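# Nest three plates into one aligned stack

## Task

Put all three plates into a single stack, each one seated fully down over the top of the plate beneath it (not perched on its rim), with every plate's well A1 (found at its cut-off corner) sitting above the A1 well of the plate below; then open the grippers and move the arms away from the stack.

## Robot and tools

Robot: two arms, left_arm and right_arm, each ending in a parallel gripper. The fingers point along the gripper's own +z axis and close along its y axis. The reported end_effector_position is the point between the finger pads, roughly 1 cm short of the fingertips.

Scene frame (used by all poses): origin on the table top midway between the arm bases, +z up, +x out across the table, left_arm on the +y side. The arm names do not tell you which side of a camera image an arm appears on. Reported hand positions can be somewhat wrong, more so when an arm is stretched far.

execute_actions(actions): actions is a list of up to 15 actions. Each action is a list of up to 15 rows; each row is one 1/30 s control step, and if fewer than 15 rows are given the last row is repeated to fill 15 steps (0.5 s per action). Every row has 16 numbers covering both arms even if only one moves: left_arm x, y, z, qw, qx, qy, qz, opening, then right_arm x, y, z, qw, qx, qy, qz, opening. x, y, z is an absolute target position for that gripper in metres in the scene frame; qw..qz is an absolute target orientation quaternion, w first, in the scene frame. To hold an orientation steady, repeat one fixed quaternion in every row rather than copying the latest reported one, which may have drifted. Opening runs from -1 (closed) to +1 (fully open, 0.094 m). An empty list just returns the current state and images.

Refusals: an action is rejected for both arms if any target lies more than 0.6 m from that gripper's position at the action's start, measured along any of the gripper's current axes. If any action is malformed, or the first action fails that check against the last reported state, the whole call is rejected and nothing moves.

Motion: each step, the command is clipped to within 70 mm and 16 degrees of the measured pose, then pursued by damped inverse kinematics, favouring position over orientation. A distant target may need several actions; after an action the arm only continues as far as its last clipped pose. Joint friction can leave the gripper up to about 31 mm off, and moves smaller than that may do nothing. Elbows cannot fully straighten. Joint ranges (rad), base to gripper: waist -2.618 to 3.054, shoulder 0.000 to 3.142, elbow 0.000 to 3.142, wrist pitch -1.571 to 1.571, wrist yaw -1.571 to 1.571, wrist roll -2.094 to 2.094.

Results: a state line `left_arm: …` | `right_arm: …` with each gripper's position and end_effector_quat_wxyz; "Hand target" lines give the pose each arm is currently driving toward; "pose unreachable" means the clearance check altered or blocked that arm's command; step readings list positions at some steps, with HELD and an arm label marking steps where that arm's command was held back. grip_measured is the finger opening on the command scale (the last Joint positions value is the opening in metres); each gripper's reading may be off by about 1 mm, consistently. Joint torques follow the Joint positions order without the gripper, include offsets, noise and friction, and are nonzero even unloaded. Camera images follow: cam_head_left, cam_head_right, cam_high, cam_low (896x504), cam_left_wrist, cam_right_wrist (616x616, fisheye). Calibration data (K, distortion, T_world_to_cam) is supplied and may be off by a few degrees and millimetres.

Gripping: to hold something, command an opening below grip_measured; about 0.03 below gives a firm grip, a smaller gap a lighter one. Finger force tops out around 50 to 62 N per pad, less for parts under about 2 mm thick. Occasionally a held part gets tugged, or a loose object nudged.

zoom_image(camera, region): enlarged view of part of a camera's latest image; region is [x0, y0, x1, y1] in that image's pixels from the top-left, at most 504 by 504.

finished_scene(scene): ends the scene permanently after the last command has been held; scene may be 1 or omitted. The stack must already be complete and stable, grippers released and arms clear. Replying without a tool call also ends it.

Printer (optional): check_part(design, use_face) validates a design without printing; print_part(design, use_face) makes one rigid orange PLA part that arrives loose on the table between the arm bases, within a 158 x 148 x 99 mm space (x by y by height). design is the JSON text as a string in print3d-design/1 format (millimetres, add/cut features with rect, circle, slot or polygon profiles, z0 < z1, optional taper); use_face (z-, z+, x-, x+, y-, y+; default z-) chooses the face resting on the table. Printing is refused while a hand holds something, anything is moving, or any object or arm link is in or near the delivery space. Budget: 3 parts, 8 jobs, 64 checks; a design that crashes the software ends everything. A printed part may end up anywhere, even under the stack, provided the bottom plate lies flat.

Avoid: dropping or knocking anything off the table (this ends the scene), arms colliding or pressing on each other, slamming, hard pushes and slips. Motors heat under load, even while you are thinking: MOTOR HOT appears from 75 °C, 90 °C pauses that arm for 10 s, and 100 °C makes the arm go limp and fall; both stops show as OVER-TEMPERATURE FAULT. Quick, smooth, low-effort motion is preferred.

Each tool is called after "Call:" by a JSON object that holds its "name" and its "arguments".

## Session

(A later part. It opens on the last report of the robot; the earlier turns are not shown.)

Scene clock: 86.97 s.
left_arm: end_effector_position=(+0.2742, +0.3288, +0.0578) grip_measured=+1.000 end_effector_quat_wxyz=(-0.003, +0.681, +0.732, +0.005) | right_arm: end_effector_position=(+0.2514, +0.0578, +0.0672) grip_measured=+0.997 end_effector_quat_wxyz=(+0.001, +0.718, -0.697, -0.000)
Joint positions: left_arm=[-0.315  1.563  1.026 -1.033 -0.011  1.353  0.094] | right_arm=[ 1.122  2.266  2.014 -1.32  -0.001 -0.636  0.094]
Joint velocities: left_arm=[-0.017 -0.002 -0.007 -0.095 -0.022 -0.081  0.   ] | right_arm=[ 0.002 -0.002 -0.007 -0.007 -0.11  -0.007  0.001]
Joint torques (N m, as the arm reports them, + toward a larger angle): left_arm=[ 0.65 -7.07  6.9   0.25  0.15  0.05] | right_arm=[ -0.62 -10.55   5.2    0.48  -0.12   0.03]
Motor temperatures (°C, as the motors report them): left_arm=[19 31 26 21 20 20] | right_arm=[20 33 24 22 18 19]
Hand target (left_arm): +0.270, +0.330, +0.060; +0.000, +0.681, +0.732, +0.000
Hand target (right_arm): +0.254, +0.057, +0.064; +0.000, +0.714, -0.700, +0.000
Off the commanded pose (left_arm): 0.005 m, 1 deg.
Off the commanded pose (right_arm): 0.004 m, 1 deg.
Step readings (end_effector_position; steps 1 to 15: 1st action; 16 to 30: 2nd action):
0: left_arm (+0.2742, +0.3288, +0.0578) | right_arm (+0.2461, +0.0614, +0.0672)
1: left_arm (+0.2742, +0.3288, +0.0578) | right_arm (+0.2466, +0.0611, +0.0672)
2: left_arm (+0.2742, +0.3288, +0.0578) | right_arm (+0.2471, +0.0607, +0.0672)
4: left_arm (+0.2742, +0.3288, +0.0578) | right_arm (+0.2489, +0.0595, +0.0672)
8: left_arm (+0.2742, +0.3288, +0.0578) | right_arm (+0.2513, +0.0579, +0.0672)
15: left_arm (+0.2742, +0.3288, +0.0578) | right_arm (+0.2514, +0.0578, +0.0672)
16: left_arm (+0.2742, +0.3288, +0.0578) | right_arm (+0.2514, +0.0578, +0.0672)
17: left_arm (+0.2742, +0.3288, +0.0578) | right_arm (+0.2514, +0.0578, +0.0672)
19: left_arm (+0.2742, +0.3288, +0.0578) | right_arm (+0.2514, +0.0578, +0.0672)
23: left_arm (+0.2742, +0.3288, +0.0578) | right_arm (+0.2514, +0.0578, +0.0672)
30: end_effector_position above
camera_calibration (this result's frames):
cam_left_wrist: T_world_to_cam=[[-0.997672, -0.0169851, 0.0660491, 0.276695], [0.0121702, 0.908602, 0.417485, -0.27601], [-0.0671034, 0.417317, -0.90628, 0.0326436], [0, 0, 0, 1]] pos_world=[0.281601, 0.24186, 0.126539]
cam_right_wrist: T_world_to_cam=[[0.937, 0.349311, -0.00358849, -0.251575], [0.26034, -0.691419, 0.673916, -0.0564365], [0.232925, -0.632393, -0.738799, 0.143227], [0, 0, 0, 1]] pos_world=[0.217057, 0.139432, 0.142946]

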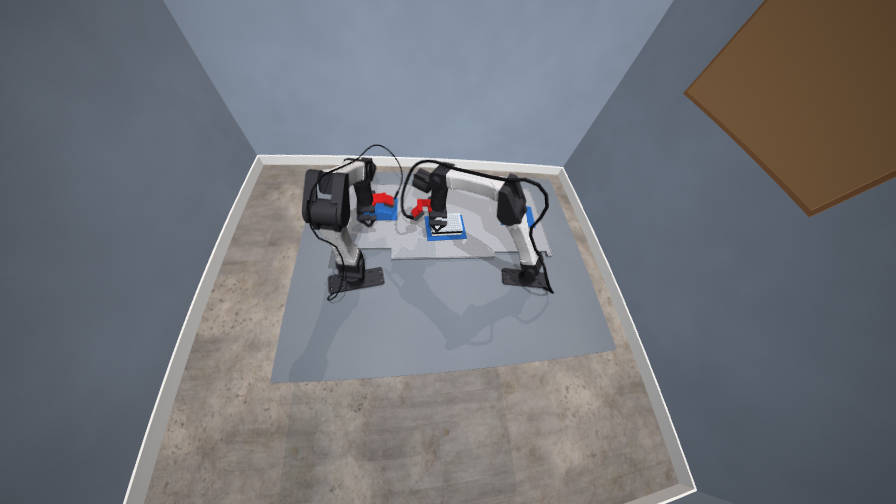

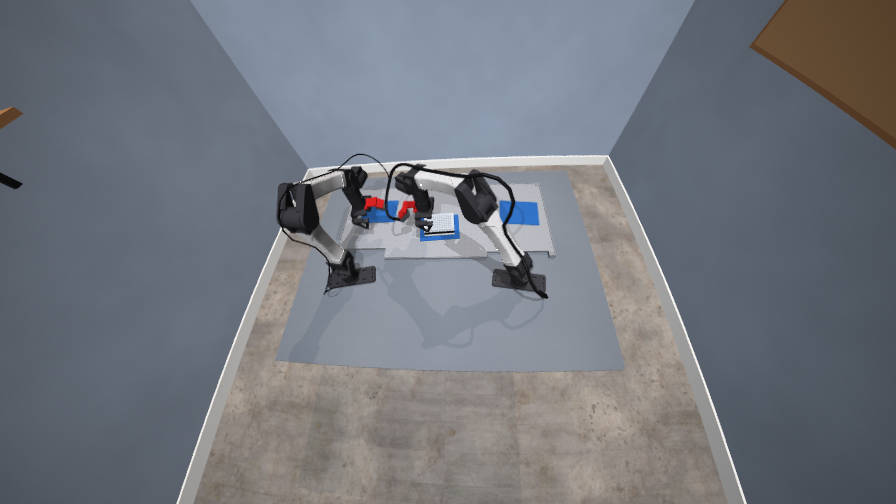

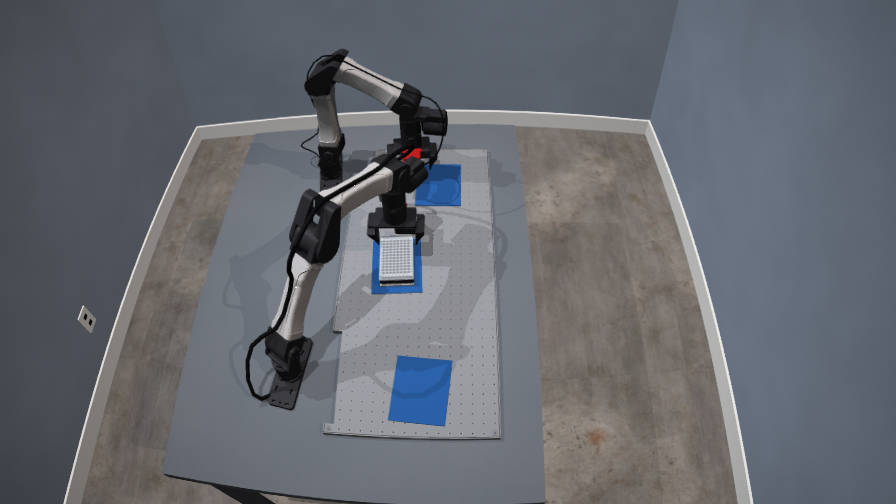

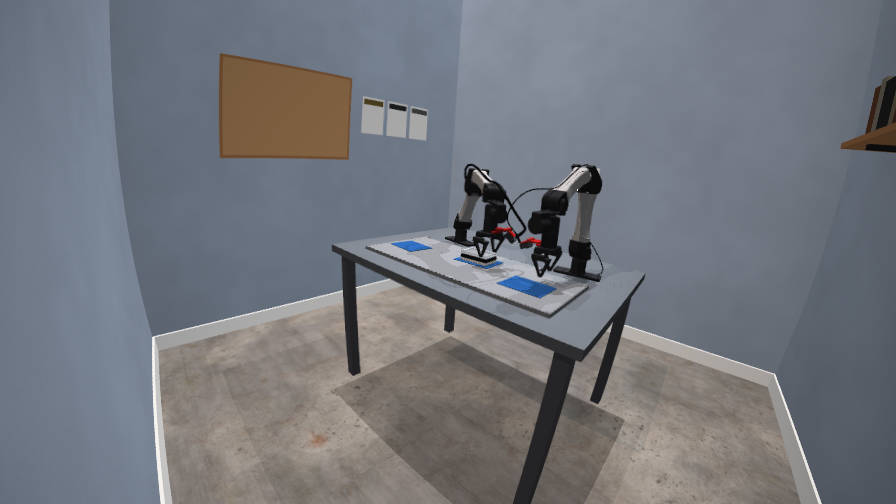

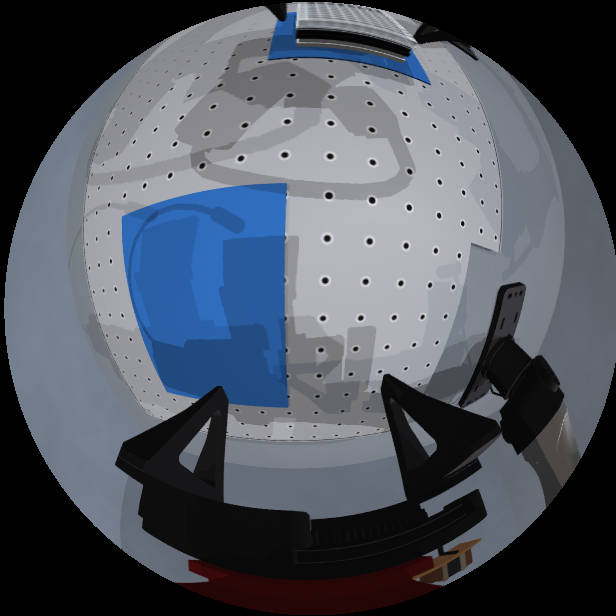

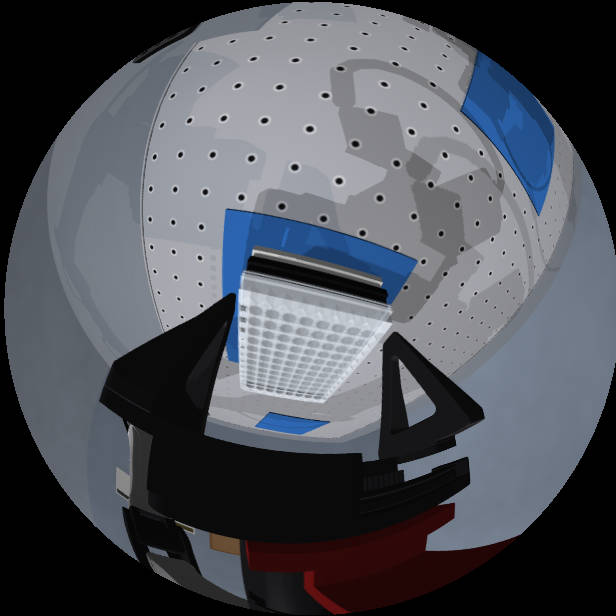

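Call:
{"name": "execute_actions", "arguments": {"actions": [[[0.27,0.33,0.06,0,0.681,0.732,0,1,0.249,0.053,0.052,0,0.717,-0.697,0,1]],[[0.27,0.33,0.06,0,0.681,0.732,0,1,0.249,0.053,0.040,0,0.717,-0.697,0,1]],[[0.27,0.33,0.06,0,0.681,0.732,0,1,0.249,0.053,0.030,0,0.717,-0.697,0,1]],[[0.27,0.33,0.06,0,0.681,0.732,0,1,0.249,0.053,0.032,0,0.717,-0.697,0,0.88]],[[0.27,0.33,0.06,0,0.681,0.732,0,1,0.249,0.053,0.032,0,0.717,-0.697,0,0.84]],[[0.27,0.33,0.06,0,0.681,0.732,0,1,0.249,0.053,0.032,0,0.717,-0.697,0,0.79]],[[0.27,0.33,0.06,0,0.681,0.732,0,1,0.249,0.053,0.032,0,0.717,-0.697,0,1]]]}}

Call:
{"name": "zoom_image", "arguments": {"camera": "cam_left_wrist", "region": [260,0,440,90]}}

Call:
{"name": "zoom_image", "arguments": {"camera": "cam_high", "region": [360,230,430,300]}}

Scene clock: 91.23 s.
left_arm: end_effector_position=(+0.2742, +0.3288, +0.0578) grip_measured=+1.000 end_effector_quat_wxyz=(-0.003, +0.681, +0.732, +0.005) | right_arm: end_effector_position=(+0.2485, +0.0535, +0.0345) grip_measured=+0.997 end_effector_quat_wxyz=(+0.002, +0.718, -0.697, +0.000)
Joint positions: left_arm=[-0.315  1.563  1.026 -1.033 -0.011  1.353  0.094] | right_arm=[ 1.122  2.257  1.867 -1.185 -0.001 -0.636  0.094]
Joint velocities: left_arm=[-0.007 -0.007  0.007 -0.037  0.007 -0.022  0.   ] | right_arm=[-0.007  0.012 -0.012 -0.007 -0.066 -0.095 -0.   ]
Joint torques (N m, as the arm reports them, + toward a larger angle): left_arm=[ 0.71 -7.14  6.94  0.21  0.16  0.11] | right_arm=[ -0.24 -10.64   4.82   0.53  -0.13  -0.03]
Motor temperatures (°C, as the motors report them): left_arm=[19 31 26 21 20 20] | right_arm=[20 35 24 22 18 19]
Hand target (left_arm): +0.270, +0.330, +0.060; +0.000, +0.681, +0.732, +0.000
Hand target (right_arm): +0.249, +0.053, +0.032; +0.000, +0.717, -0.697, +0.000
Off the commanded pose (left_arm): 0.005 m, 1 deg.
Off the commanded pose (right_arm): 0.003 m, 0 deg.
Step readings (end_effector_position; steps 1 to 15: 1st action; 16 to 30: 2nd action; 31 to 45: 3rd action; 46 to 60: 4th action; 61 to 75: 5th action; 76 to 90: 6th action; 91 to 105: 7th action):
0: left_arm (+0.2742, +0.3288, +0.0578) | right_arm (+0.2514, +0.0578, +0.0672)
1: left_arm (+0.2742, +0.3288, +0.0578) | right_arm (+0.2513, +0.0576, +0.0652)
2: left_arm (+0.2742, +0.3288, +0.0578) | right_arm (+0.2503, +0.0562, +0.0623)
4: left_arm (+0.2742, +0.3288, +0.0578) | right_arm (+0.2472, +0.0517, +0.0552)
8: left_arm (+0.2742, +0.3288, +0.0578) | right_arm (+0.2456, +0.0495, +0.0508)
15: left_arm (+0.2742, +0.3288, +0.0578) | right_arm (+0.2474, +0.0521, +0.0507)
16: left_arm (+0.2742, +0.3288, +0.0578) | right_arm (+0.2476, +0.0523, +0.0493)
17: left_arm (+0.2742, +0.3288, +0.0578) | right_arm (+0.2477, +0.0525, +0.0478)
19: left_arm (+0.2742, +0.3288, +0.0578) | right_arm (+0.2469, +0.0512, +0.0438)
23: left_arm (+0.2742, +0.3288, +0.0578) | right_arm (+0.2467, +0.0510, +0.0417)
30: left_arm (+0.2742, +0.3288, +0.0578) | right_arm (+0.2480, +0.0529, +0.0417)
31: left_arm (+0.2742, +0.3288, +0.0578) | right_arm (+0.2481, +0.0531, +0.0407)
32: left_arm (+0.2742, +0.3288, +0.0578) | right_arm (+0.2483, +0.0533, +0.0393)
34: left_arm (+0.2742, +0.3288, +0.0578) | right_arm (+0.2475, +0.0522, +0.0360)
38: left_arm (+0.2742, +0.3288, +0.0578) | right_arm (+0.2474, +0.0520, +0.0345)
45: left_arm (+0.2742, +0.3288, +0.0578) | right_arm (+0.2485, +0.0535, +0.0345)
46: left_arm (+0.2742, +0.3288, +0.0578) | right_arm (+0.2485, +0.0535, +0.0345)
47: left_arm (+0.2742, +0.3288, +0.0578) | right_arm (+0.2485, +0.0535, +0.0345)
49: left_arm (+0.2742, +0.3288, +0.0578) | right_arm (+0.2485, +0.0535, +0.0345)
53: left_arm (+0.2742, +0.3288, +0.0578) | right_arm (+0.2485, +0.0535, +0.0345)
60: left_arm (+0.2742, +0.3288, +0.0578) | right_arm (+0.2485, +0.0535, +0.0345)
61: left_arm (+0.2742, +0.3288, +0.0578) | right_arm (+0.2485, +0.0535, +0.0345)
62: left_arm (+0.2742, +0.3288, +0.0578) | right_arm (+0.2485, +0.0535, +0.0345)
64: left_arm (+0.2742, +0.3288, +0.0578) | right_arm (+0.2485, +0.0535, +0.0345)
68: left_arm (+0.2742, +0.3288, +0.0578) | right_arm (+0.2485, +0.0535, +0.0345)
75: left_arm (+0.2742, +0.3288, +0.0578) | right_arm (+0.2485, +0.0535, +0.0345)
76: left_arm (+0.2742, +0.3288, +0.0578) | right_arm (+0.2485, +0.0535, +0.0345)
77: left_arm (+0.2742, +0.3288, +0.0578) | right_arm (+0.2485, +0.0535, +0.0345)
79: left_arm (+0.2742, +0.3288, +0.0578) | right_arm (+0.2485, +0.0535, +0.0345)
83: left_arm (+0.2742, +0.3288, +0.0578) | right_arm (+0.2485, +0.0535, +0.0345)
90: left_arm (+0.2742, +0.3288, +0.0578) | right_arm (+0.2485, +0.0535, +0.0345)
91: left_arm (+0.2742, +0.3288, +0.0578) | right_arm (+0.2485, +0.0535, +0.0345)
92: left_arm (+0.2742, +0.3288, +0.0578) | right_arm (+0.2485, +0.0535, +0.0345)
94: left_arm (+0.2742, +0.3288, +0.0578) | right_arm (+0.2485, +0.0535, +0.0345)
98: left_arm (+0.2742, +0.3288, +0.0578) | right_arm (+0.2485, +0.0535, +0.0345)
105: end_effector_position above
camera_calibration (this result's frames):
cam_left_wrist: T_world_to_cam=[[-0.997672, -0.0169851, 0.0660491, 0.276695], [0.0121702, 0.908602, 0.417485, -0.27601], [-0.0671034, 0.417317, -0.90628, 0.0326436], [0, 0, 0, 1]] pos_world=[0.281601, 0.24186, 0.126539]
cam_right_wrist: T_world_to_cam=[[0.936995, 0.349305, -0.00515414, -0.247378], [0.261073, -0.690362, 0.674716, -0.0368419], [0.232123, -0.633551, -0.73806, 0.117293], [0, 0, 0, 1]] pos_world=[0.214184, 0.135287, 0.110152]

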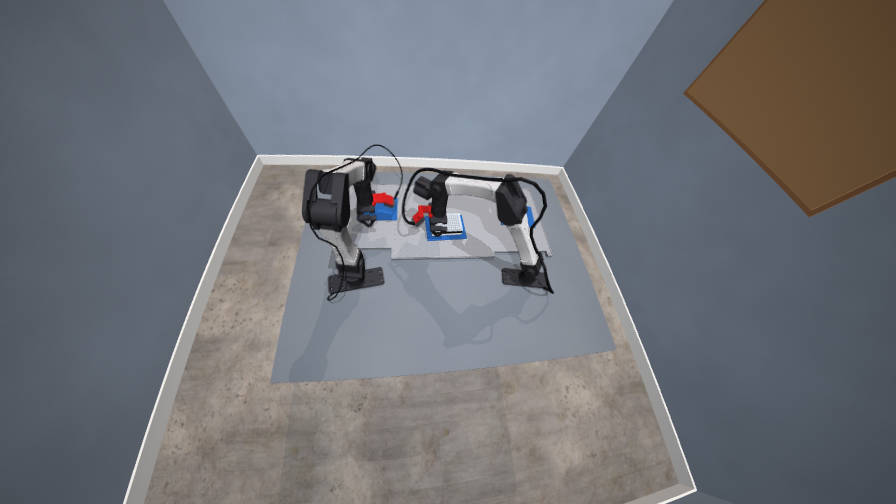

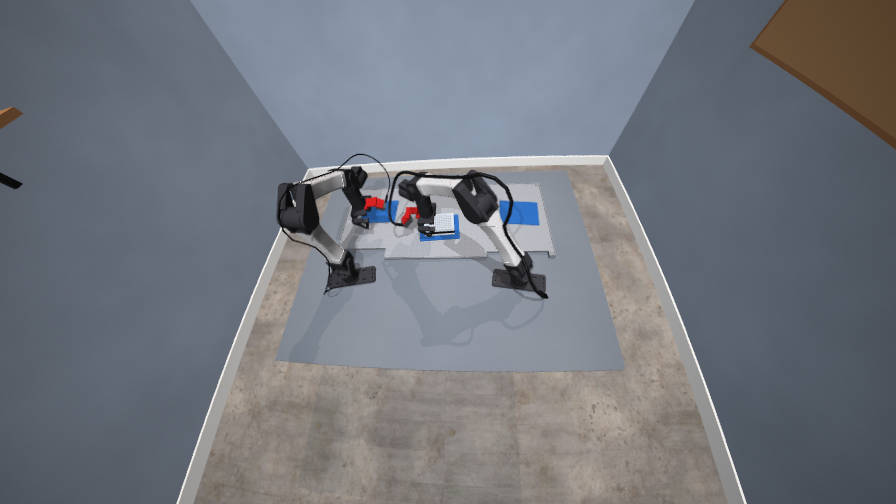

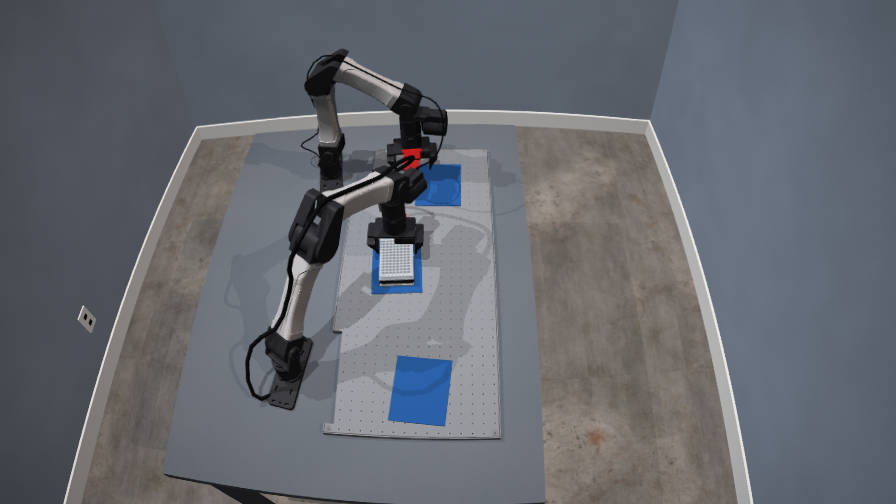

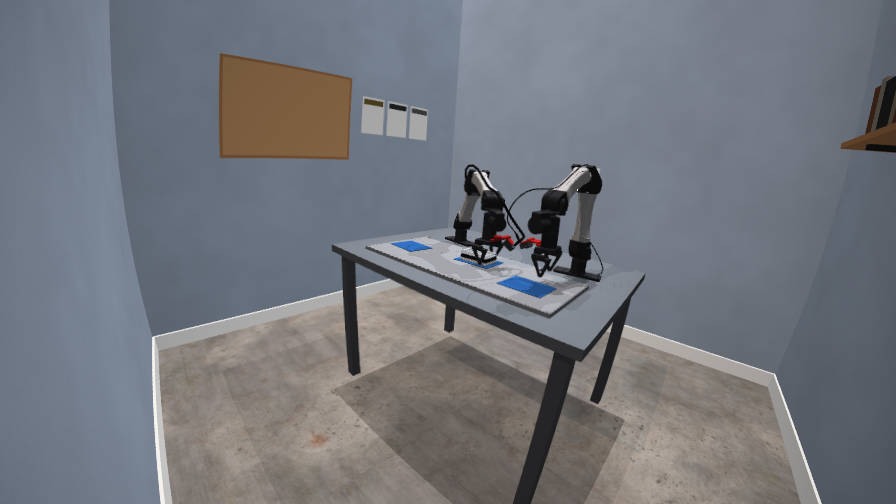

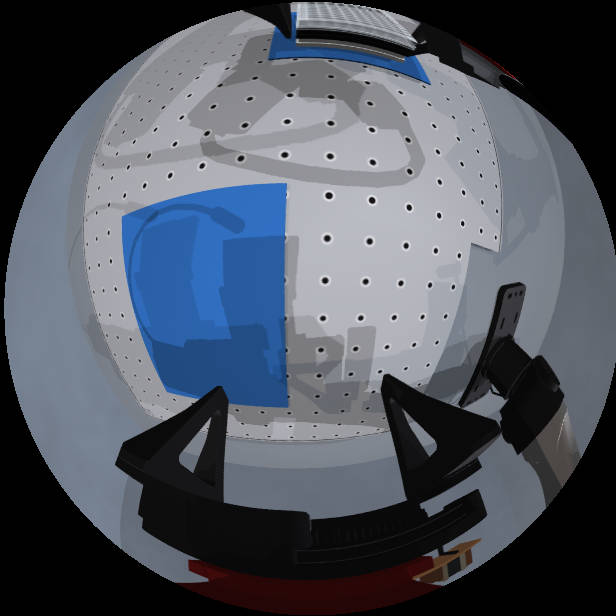

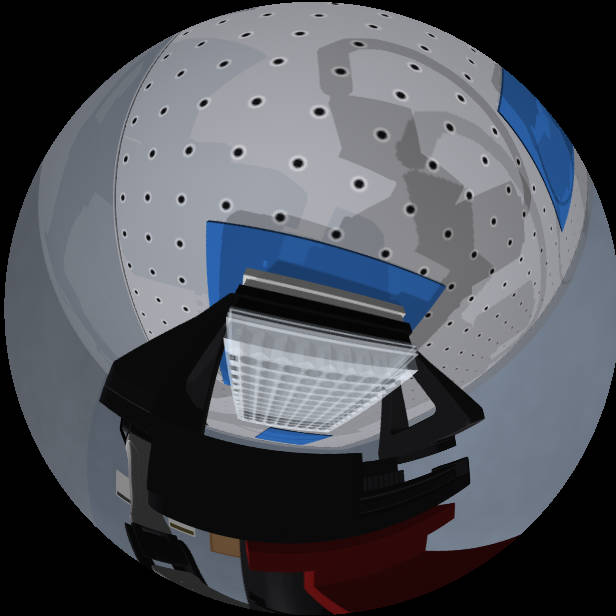

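Region (260, 0, 440, 90) of cam_left_wrist's 616x616 image, scaled by 2.800, with more detail than that image has.

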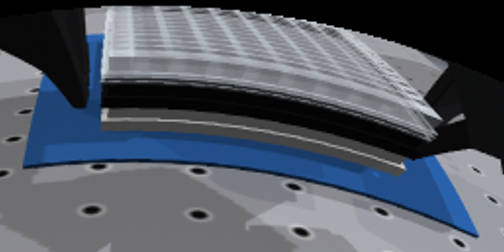

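Region (360, 230, 430, 300) of cam_high's 896x504 image, scaled by 7.200, with more detail than that image has.

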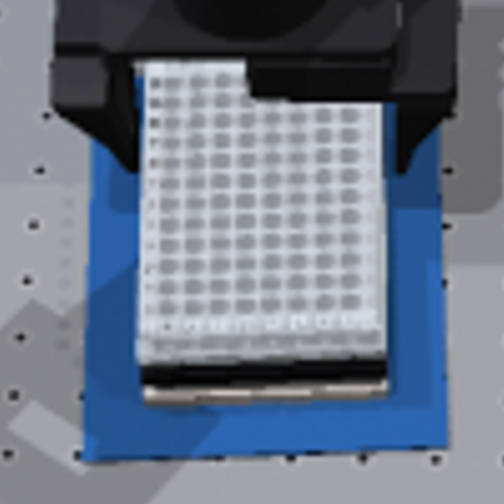

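Call:
{"name": "execute_actions", "arguments": {"actions": [[[0.27,0.33,0.06,0,0.681,0.732,0,1,0.249,0.054,0.055,0,0.717,-0.697,0,1]],[[0.27,0.33,0.06,0,0.681,0.732,0,1,0.249,0.054,0.085,0,0.717,-0.697,0,1]],[[0.27,0.33,0.06,0,0.681,0.732,0,1,0.251,0.015,0.09,0,0.722,-0.692,0,1]],[[0.27,0.33,0.06,0,0.681,0.732,0,1,0.253,-0.022,0.085,0,0.722,-0.692,0,1]],[[0.27,0.33,0.06,0,0.681,0.732,0,1,0.253,-0.022,0.062,0,0.722,-0.692,0,1]],[[0.27,0.33,0.06,0,0.681,0.732,0,1,0.253,-0.022,0.062,0,0.722,-0.692,0,1]]]}}

Call:
{"name": "zoom_image", "arguments": {"camera": "cam_high", "region": [360,230,430,300]}}

Scene clock: 95.03 s.
left_arm: end_effector_position=(+0.2742, +0.3288, +0.0578) grip_measured=+1.000 end_effector_quat_wxyz=(-0.003, +0.681, +0.732, +0.005) | right_arm: end_effector_position=(+0.2534, -0.0223, +0.0637) grip_measured=+0.997 end_effector_quat_wxyz=(+0.005, +0.718, -0.696, +0.000)
Joint positions: left_arm=[-0.315  1.563  1.026 -1.033 -0.011  1.353  0.094] | right_arm=[ 0.998  2.013  1.603 -1.171  0.001 -0.762  0.094]
Joint velocities: left_arm=[ 0.002  0.017 -0.022  0.081 -0.022  0.037  0.   ] | right_arm=[-0.007  0.012 -0.002 -0.022  0.007 -0.007  0.001]
Joint torques (N m, as the arm reports them, + toward a larger angle): left_arm=[ 0.9  -7.04  6.87  0.26  0.14  0.08] | right_arm=[ 0.06 -9.39  4.51  0.54 -0.15 -0.15]
Motor temperatures (°C, as the motors report them): left_arm=[19 31 26 21 20 20] | right_arm=[20 37 24 22 18 19]
Hand target (left_arm): +0.270, +0.330, +0.060; +0.000, +0.681, +0.732, +0.000
Hand target (right_arm): +0.253, -0.022, +0.062; +0.000, +0.722, -0.692, +0.000
Off the commanded pose (left_arm): 0.005 m, 1 deg.
Off the commanded pose (right_arm): 0.002 m, 1 deg.
Step readings (end_effector_position; steps 1 to 15: 1st action; 16 to 30: 2nd action; 31 to 45: 3rd action; 46 to 60: 4th action; 61 to 75: 5th action; 76 to 90: 6th action):
0: left_arm (+0.2742, +0.3288, +0.0578) | right_arm (+0.2485, +0.0535, +0.0345)
1: left_arm (+0.2742, +0.3288, +0.0578) | right_arm (+0.2482, +0.0532, +0.0355)
2: left_arm (+0.2742, +0.3288, +0.0578) | right_arm (+0.2477, +0.0525, +0.0368)
4: left_arm (+0.2742, +0.3288, +0.0578) | right_arm (+0.2480, +0.0529, +0.0403)
8: left_arm (+0.2742, +0.3288, +0.0578) | right_arm (+0.2477, +0.0525, +0.0423)
15: left_arm (+0.2742, +0.3288, +0.0578) | right_arm (+0.2463, +0.0505, +0.0423)
16: left_arm (+0.2742, +0.3288, +0.0578) | right_arm (+0.2461, +0.0501, +0.0455)
17: left_arm (+0.2742, +0.3288, +0.0578) | right_arm (+0.2462, +0.0503, +0.0496)
19: left_arm (+0.2742, +0.3288, +0.0578) | right_arm (+0.2489, +0.0541, +0.0614)
23: left_arm (+0.2742, +0.3288, +0.0578) | right_arm (+0.2513, +0.0576, +0.0744)
30: left_arm (+0.2742, +0.3288, +0.0578) | right_arm (+0.2480, +0.0528, +0.0748)
31: left_arm (+0.2742, +0.3288, +0.0578) | right_arm (+0.2482, +0.0505, +0.0745)
32: left_arm (+0.2742, +0.3288, +0.0578) | right_arm (+0.2457, +0.0424, +0.0741)
34: left_arm (+0.2742, +0.3288, +0.0578) | right_arm (+0.2444, +0.0251, +0.0772)
38: left_arm (+0.2742, +0.3288, +0.0578) | right_arm (+0.2517, +0.0152, +0.0874)
45: left_arm (+0.2742, +0.3288, +0.0578) | right_arm (+0.2520, +0.0153, +0.0890)
46: left_arm (+0.2742, +0.3288, +0.0578) | right_arm (+0.2525, +0.0131, +0.0870)
47: left_arm (+0.2742, +0.3288, +0.0578) | right_arm (+0.2496, +0.0048, +0.0839)
49: left_arm (+0.2742, +0.3288, +0.0578) | right_arm (+0.2455, -0.0152, +0.0799)
53: left_arm (+0.2742, +0.3288, +0.0578) | right_arm (+0.2495, -0.0265, +0.0800)
60: left_arm (+0.2742, +0.3288, +0.0578) | right_arm (+0.2527, -0.0229, +0.0814)
61: left_arm (+0.2742, +0.3288, +0.0578) | right_arm (+0.2532, -0.0224, +0.0793)
62: left_arm (+0.2742, +0.3288, +0.0578) | right_arm (+0.2528, -0.0228, +0.0758)
64: left_arm (+0.2742, +0.3288, +0.0578) | right_arm (+0.2500, -0.0259, +0.0678)
68: left_arm (+0.2742, +0.3288, +0.0578) | right_arm (+0.2495, -0.0266, +0.0639)
75: left_arm (+0.2742, +0.3288, +0.0578) | right_arm (+0.2526, -0.0231, +0.0638)
76: left_arm (+0.2742, +0.3288, +0.0578) | right_arm (+0.2528, -0.0229, +0.0638)
77: left_arm (+0.2742, +0.3288, +0.0578) | right_arm (+0.2529, -0.0228, +0.0637)
79: left_arm (+0.2742, +0.3288, +0.0578) | right_arm (+0.2531, -0.0226, +0.0637)
83: left_arm (+0.2742, +0.3288, +0.0578) | right_arm (+0.2533, -0.0223, +0.0637)
90: end_effector_position above
camera_calibration (this result's frames):
cam_left_wrist: T_world_to_cam=[[-0.997672, -0.0169851, 0.0660491, 0.276695], [0.0121702, 0.908602, 0.417485, -0.27601], [-0.0671034, 0.417317, -0.90628, 0.0326436], [0, 0, 0, 1]] pos_world=[0.281601, 0.24186, 0.126539]
cam_right_wrist: T_world_to_cam=[[0.936164, 0.351415, -0.0102088, -0.224783], [0.265045, -0.686402, 0.677203, -0.111303], [0.230972, -0.636679, -0.735725, 0.0898116], [0, 0, 0, 1]] pos_world=[0.21919, 0.0597745, 0.139157]

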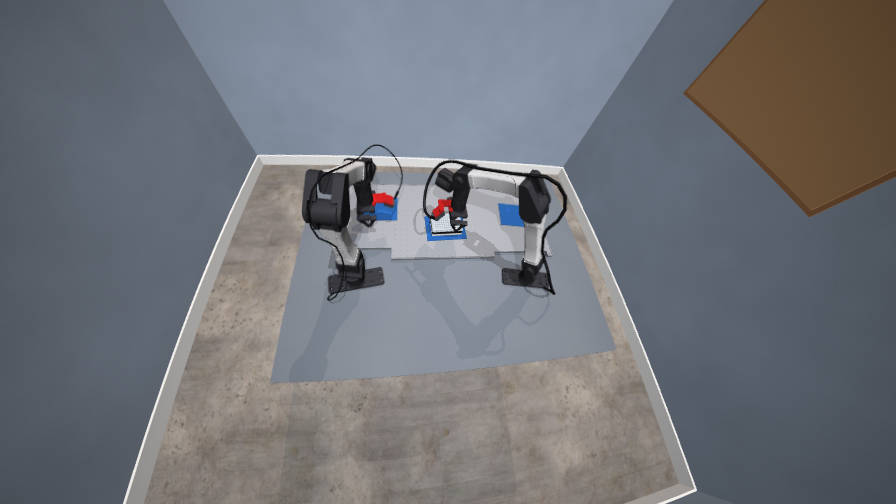

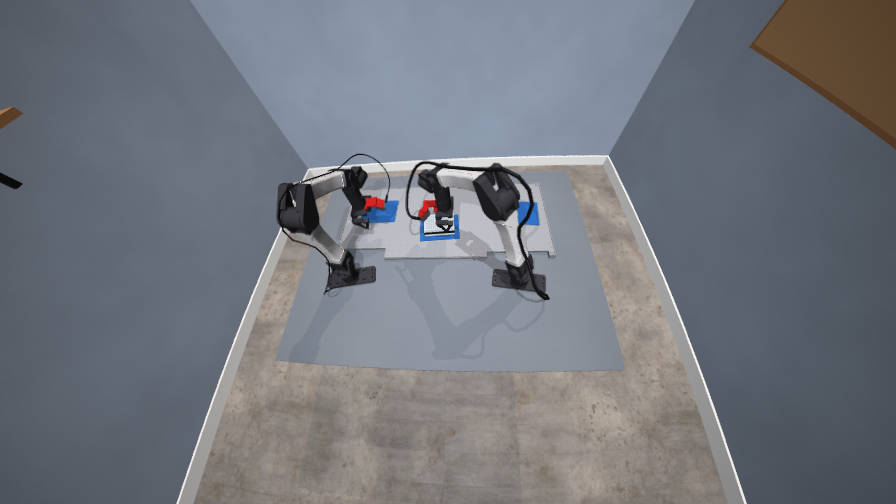

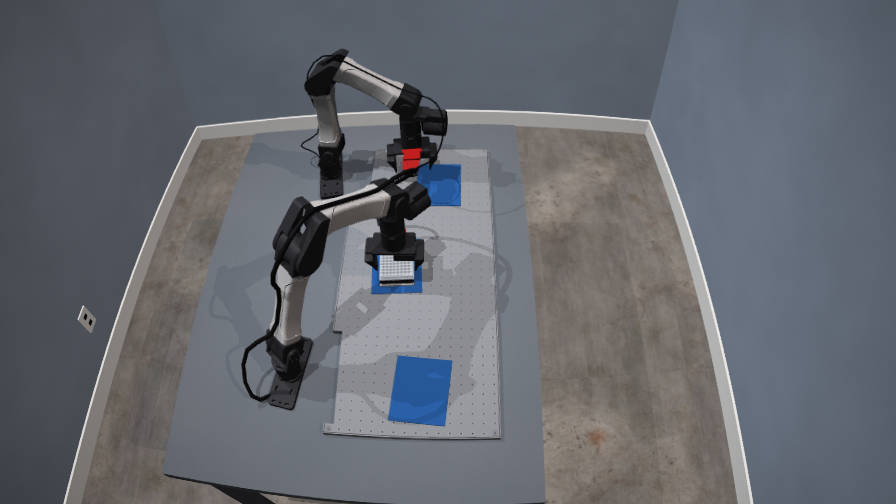

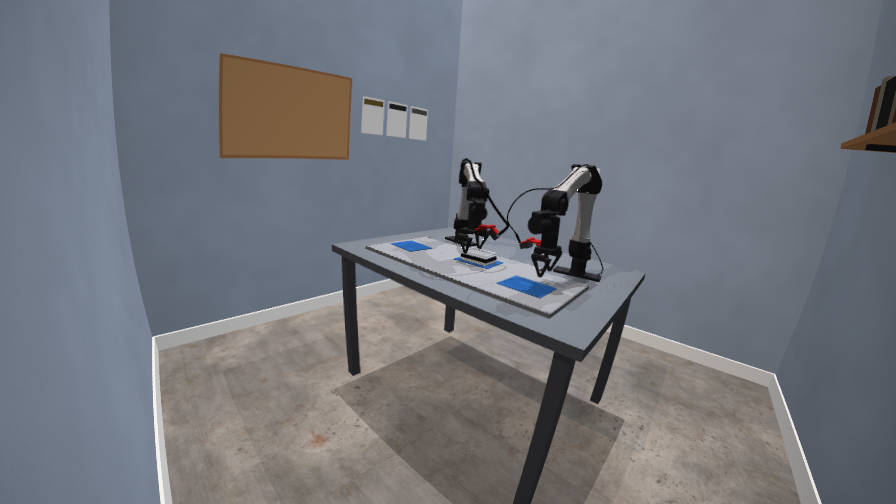

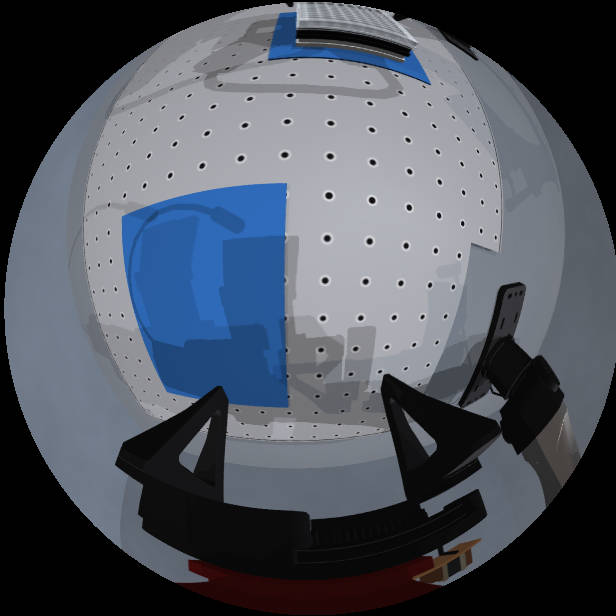

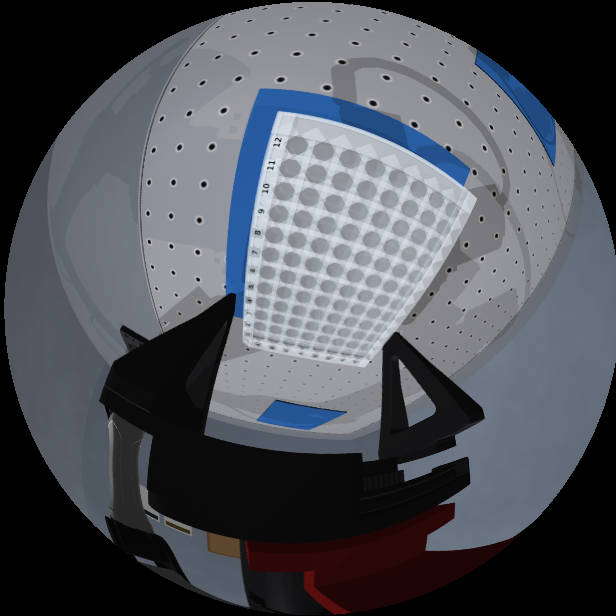

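Region (360, 230, 430, 300) of cam_high's 896x504 image, scaled by 7.200, with more detail than that image has.

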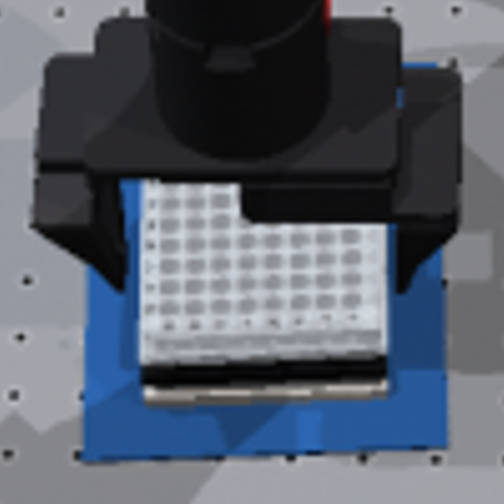

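Call:
{"name": "execute_actions", "arguments": {"actions": [[[0.27,0.33,0.06,0,0.681,0.732,0,1,0.254,-0.021,0.053,0,0.724,-0.69,0,1]],[[0.27,0.33,0.06,0,0.681,0.732,0,1,0.254,-0.021,0.045,0,0.724,-0.69,0,1]],[[0.27,0.33,0.06,0,0.681,0.732,0,1,0.254,-0.021,0.037,0,0.724,-0.69,0,1]],[[0.27,0.33,0.06,0,0.681,0.732,0,1,0.254,-0.021,0.03,0,0.724,-0.69,0,1]],[[0.27,0.33,0.06,0,0.681,0.732,0,1,0.254,-0.021,0.032,0,0.724,-0.69,0,0.88]],[[0.27,0.33,0.06,0,0.681,0.732,0,1,0.254,-0.021,0.032,0,0.724,-0.69,0,0.84]],[[0.27,0.33,0.06,0,0.681,0.732,0,1,0.254,-0.021,0.032,0,0.724,-0.69,0,0.8]],[[0.27,0.33,0.06,0,0.681,0.732,0,1,0.254,-0.021,0.032,0,0.724,-0.69,0,1]]]}}

Call:
{"name": "zoom_image", "arguments": {"camera": "cam_left_wrist", "region": [260,0,440,90]}}

Call:
{"name": "zoom_image", "arguments": {"camera": "cam_high", "region": [360,230,430,300]}}

Call:
{"name": "zoom_image", "arguments": {"camera": "cam_low", "region": [450,230,510,275]}}

Scene clock: 100.03 s.
left_arm: end_effector_position=(+0.2742, +0.3288, +0.0578) grip_measured=+1.000 end_effector_quat_wxyz=(-0.003, +0.681, +0.732, +0.005) | right_arm: end_effector_position=(+0.2557, -0.0196, +0.0406) grip_measured=+0.997 end_effector_quat_wxyz=(-0.007, +0.721, -0.693, -0.000)
Joint positions: left_arm=[-0.315  1.563  1.026 -1.033 -0.011  1.353  0.094] | right_arm=[ 0.998  2.023  1.524 -1.058  0.    -0.77   0.094]
Joint velocities: left_arm=[-0.002  0.002 -0.007  0.051  0.051 -0.007  0.   ] | right_arm=[-0.012 -0.007 -0.007 -0.007  0.051 -0.007  0.   ]
Joint torques (N m, as the arm reports them, + toward a larger angle): left_arm=[ 0.79 -7.08  6.55  0.33  0.17  0.06] | right_arm=[-0.01 -7.79  4.63  0.51 -0.12 -0.1 ]
Motor temperatures (°C, as the motors report them): left_arm=[19 31 26 21 20 20] | right_arm=[20 37 24 22 18 19]
Hand target (left_arm): +0.270, +0.330, +0.060; +0.000, +0.681, +0.732, +0.000
Hand target (right_arm): +0.254, -0.021, +0.032; +0.000, +0.724, -0.690, -0.000
Off the commanded pose (left_arm): 0.005 m, 1 deg.
Off the commanded pose (right_arm): 0.009 m, 1 deg.
Step readings (end_effector_position; steps 1 to 15: 1st action; 16 to 30: 2nd action; 31 to 45: 3rd action; 46 to 60: 4th action; 61 to 75: 5th action; 76 to 90: 6th action; 91 to 105: 7th action; 106 to 120: 8th action):
0: left_arm (+0.2742, +0.3288, +0.0578) | right_arm (+0.2534, -0.0223, +0.0637)
1: left_arm (+0.2742, +0.3288, +0.0578) | right_arm (+0.2536, -0.0220, +0.0632)
2: left_arm (+0.2742, +0.3288, +0.0578) | right_arm (+0.2539, -0.0217, +0.0623)
4: left_arm (+0.2742, +0.3288, +0.0578) | right_arm (+0.2537, -0.0220, +0.0603)
8: left_arm (+0.2742, +0.3288, +0.0578) | right_arm (+0.2540, -0.0216, +0.0595)
15: left_arm (+0.2742, +0.3288, +0.0578) | right_arm (+0.2549, -0.0205, +0.0595)
16: left_arm (+0.2742, +0.3288, +0.0578) | right_arm (+0.2551, -0.0204, +0.0587)
17: left_arm (+0.2742, +0.3288, +0.0578) | right_arm (+0.2552, -0.0203, +0.0576)
19: left_arm (+0.2742, +0.3288, +0.0578) | right_arm (+0.2542, -0.0214, +0.0548)
23: left_arm (+0.2742, +0.3288, +0.0578) | right_arm (+0.2541, -0.0215, +0.0537)
30: left_arm (+0.2742, +0.3288, +0.0578) | right_arm (+0.2551, -0.0204, +0.0537)
31: left_arm (+0.2742, +0.3288, +0.0578) | right_arm (+0.2552, -0.0202, +0.0530)
32: left_arm (+0.2742, +0.3288, +0.0578) | right_arm (+0.2554, -0.0200, +0.0519)
34: left_arm (+0.2742, +0.3288, +0.0578) | right_arm (+0.2546, -0.0209, +0.0487)
38: left_arm (+0.2742, +0.3288, +0.0578) | right_arm (+0.2542, -0.0214, +0.0450)
45: left_arm (+0.2742, +0.3288, +0.0578) | right_arm (+0.2551, -0.0203, +0.0449)
46: left_arm (+0.2742, +0.3288, +0.0578) | right_arm (+0.2553, -0.0202, +0.0442)
47: left_arm (+0.2742, +0.3288, +0.0578) | right_arm (+0.2554, -0.0200, +0.0434)
49: left_arm (+0.2742, +0.3288, +0.0578) | right_arm (+0.2548, -0.0207, +0.0414)
53: left_arm (+0.2742, +0.3288, +0.0578) | right_arm (+0.2549, -0.0206, +0.0406)
60: left_arm (+0.2742, +0.3288, +0.0578) | right_arm (+0.2557, -0.0197, +0.0406)
61: left_arm (+0.2742, +0.3288, +0.0578) | right_arm (+0.2557, -0.0197, +0.0406)
62: left_arm (+0.2742, +0.3288, +0.0578) | right_arm (+0.2557, -0.0197, +0.0406)
64: left_arm (+0.2742, +0.3288, +0.0578) | right_arm (+0.2557, -0.0197, +0.0406)
68: left_arm (+0.2742, +0.3288, +0.0578) | right_arm (+0.2557, -0.0197, +0.0406)
75: left_arm (+0.2742, +0.3288, +0.0578) | right_arm (+0.2557, -0.0197, +0.0406)
76: left_arm (+0.2742, +0.3288, +0.0578) | right_arm (+0.2557, -0.0197, +0.0406)
77: left_arm (+0.2742, +0.3288, +0.0578) | right_arm (+0.2557, -0.0197, +0.0406)
79: left_arm (+0.2742, +0.3288, +0.0578) | right_arm (+0.2557, -0.0197, +0.0406)
83: left_arm (+0.2742, +0.3288, +0.0578) | right_arm (+0.2557, -0.0197, +0.0406)
90: left_arm (+0.2742, +0.3288, +0.0578) | right_arm (+0.2557, -0.0197, +0.0406)
91: left_arm (+0.2742, +0.3288, +0.0578) | right_arm (+0.2557, -0.0196, +0.0406)
92: left_arm (+0.2742, +0.3288, +0.0578) | right_arm (+0.2557, -0.0196, +0.0406)
94: left_arm (+0.2742, +0.3288, +0.0578) | right_arm (+0.2557, -0.0196, +0.0406)
98: left_arm (+0.2742, +0.3288, +0.0578) | right_arm (+0.2557, -0.0196, +0.0406)
105: left_arm (+0.2742, +0.3288, +0.0578) | right_arm (+0.2557, -0.0196, +0.0406)
106: left_arm (+0.2742, +0.3288, +0.0578) | right_arm (+0.2557, -0.0196, +0.0406)
107: left_arm (+0.2742, +0.3288, +0.0578) | right_arm (+0.2557, -0.0196, +0.0406)
109: left_arm (+0.2742, +0.3288, +0.0578) | right_arm (+0.2557, -0.0196, +0.0406)
113: left_arm (+0.2742, +0.3288, +0.0578) | right_arm (+0.2557, -0.0196, +0.0406)
120: end_effector_position above
camera_calibration (this result's frames):
cam_left_wrist: T_world_to_cam=[[-0.997672, -0.0169851, 0.0660491, 0.276695], [0.0121702, 0.908602, 0.417485, -0.27601], [-0.0671034, 0.417317, -0.90628, 0.0326436], [0, 0, 0, 1]] pos_world=[0.281601, 0.24186, 0.126539]
cam_right_wrist: T_world_to_cam=[[0.933449, 0.358542, 0.0109662, -0.22811], [0.259714, -0.69661, 0.668792, -0.0929353], [0.247429, -0.621435, -0.743369, 0.0703654], [0, 0, 0, 1]] pos_world=[0.219655, 0.0607747, 0.116963]

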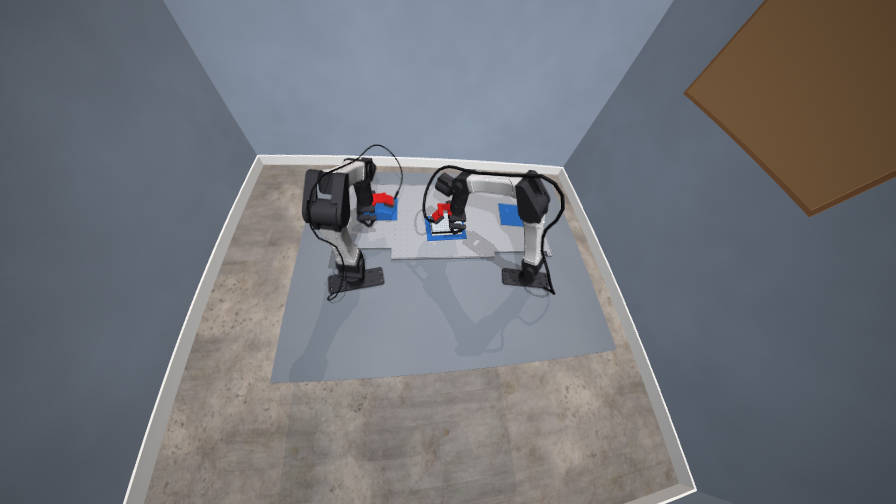

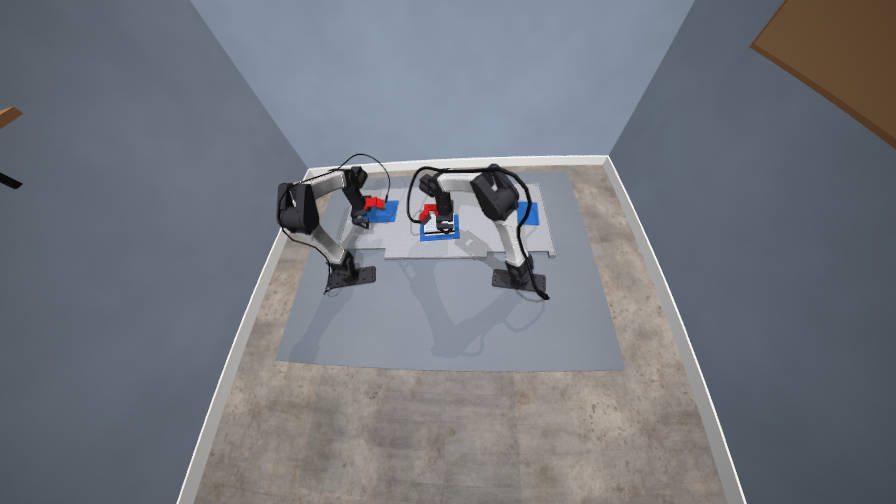

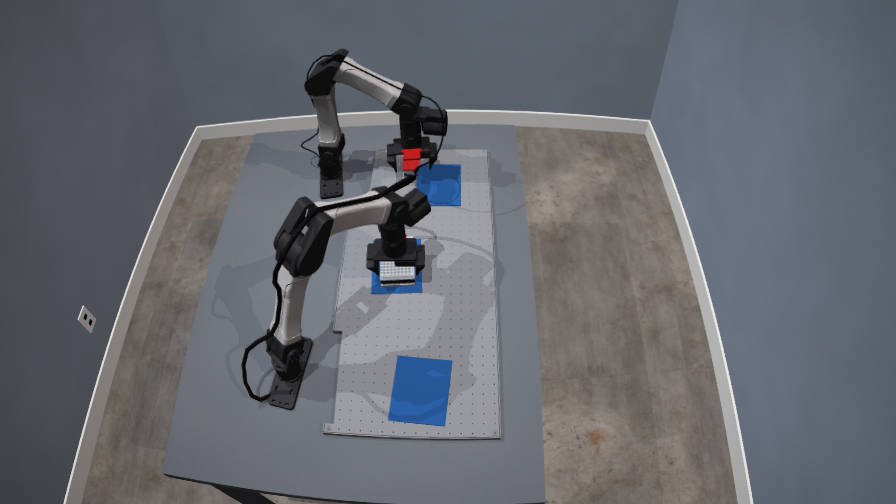

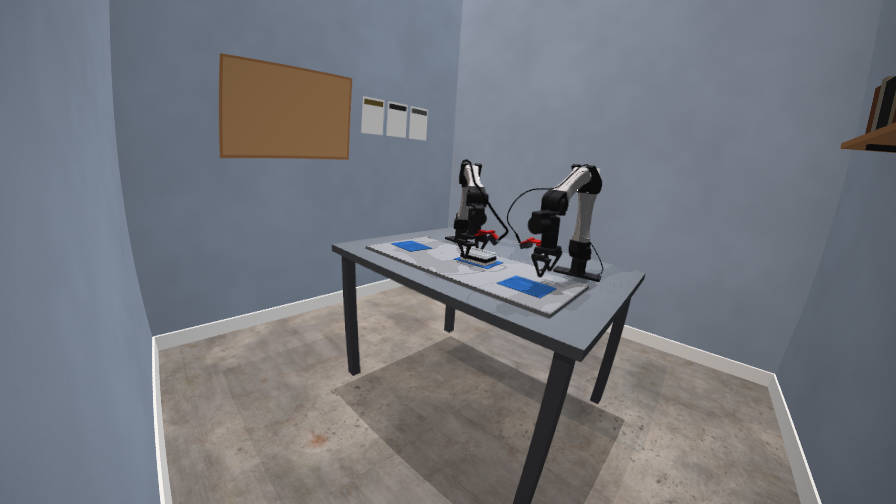

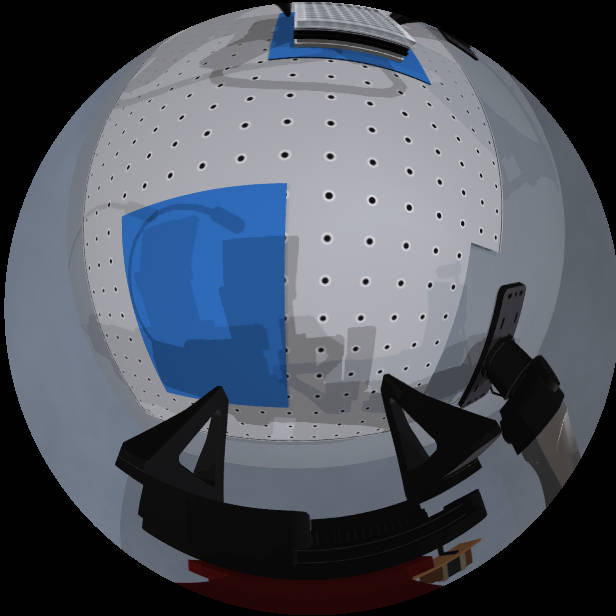

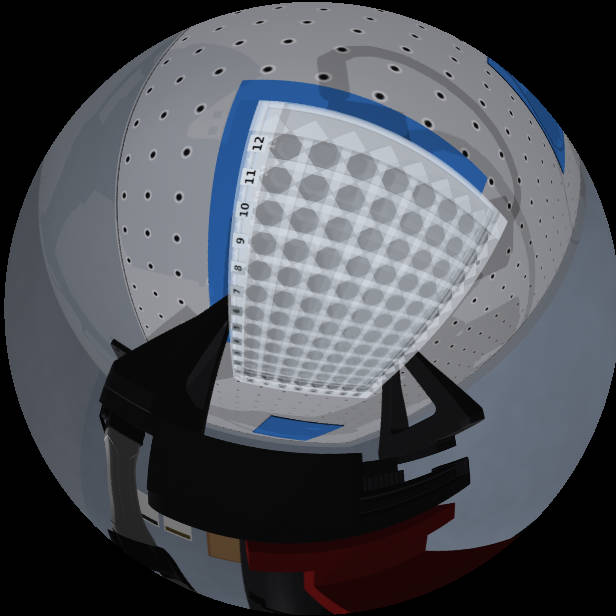

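Region (260, 0, 440, 90) of cam_left_wrist's 616x616 image, scaled by 2.800, with more detail than that image has.

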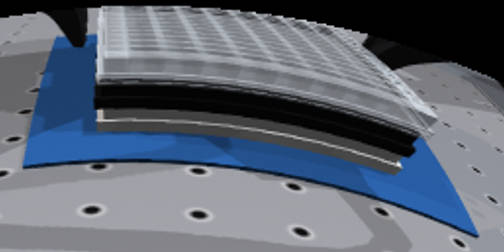

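Region (360, 230, 430, 300) of cam_high's 896x504 image, scaled by 7.200, with more detail than that image has.

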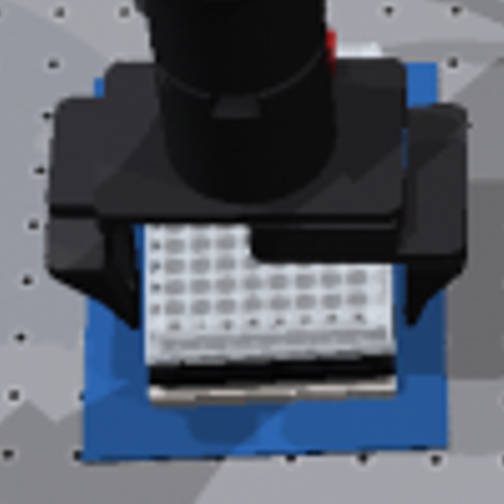

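Region (450, 230, 510, 275) of cam_low's 896x504 image, scaled by 8.400, with more detail than that image has; it fills the top 378 rows of this view, and the rest is white.

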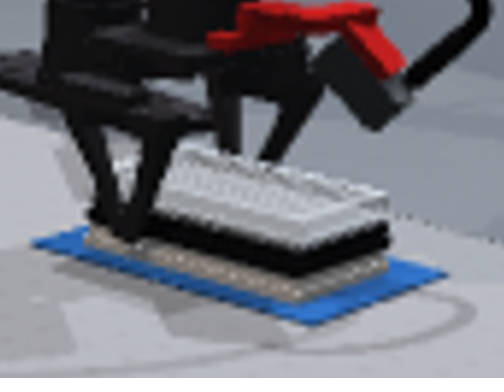

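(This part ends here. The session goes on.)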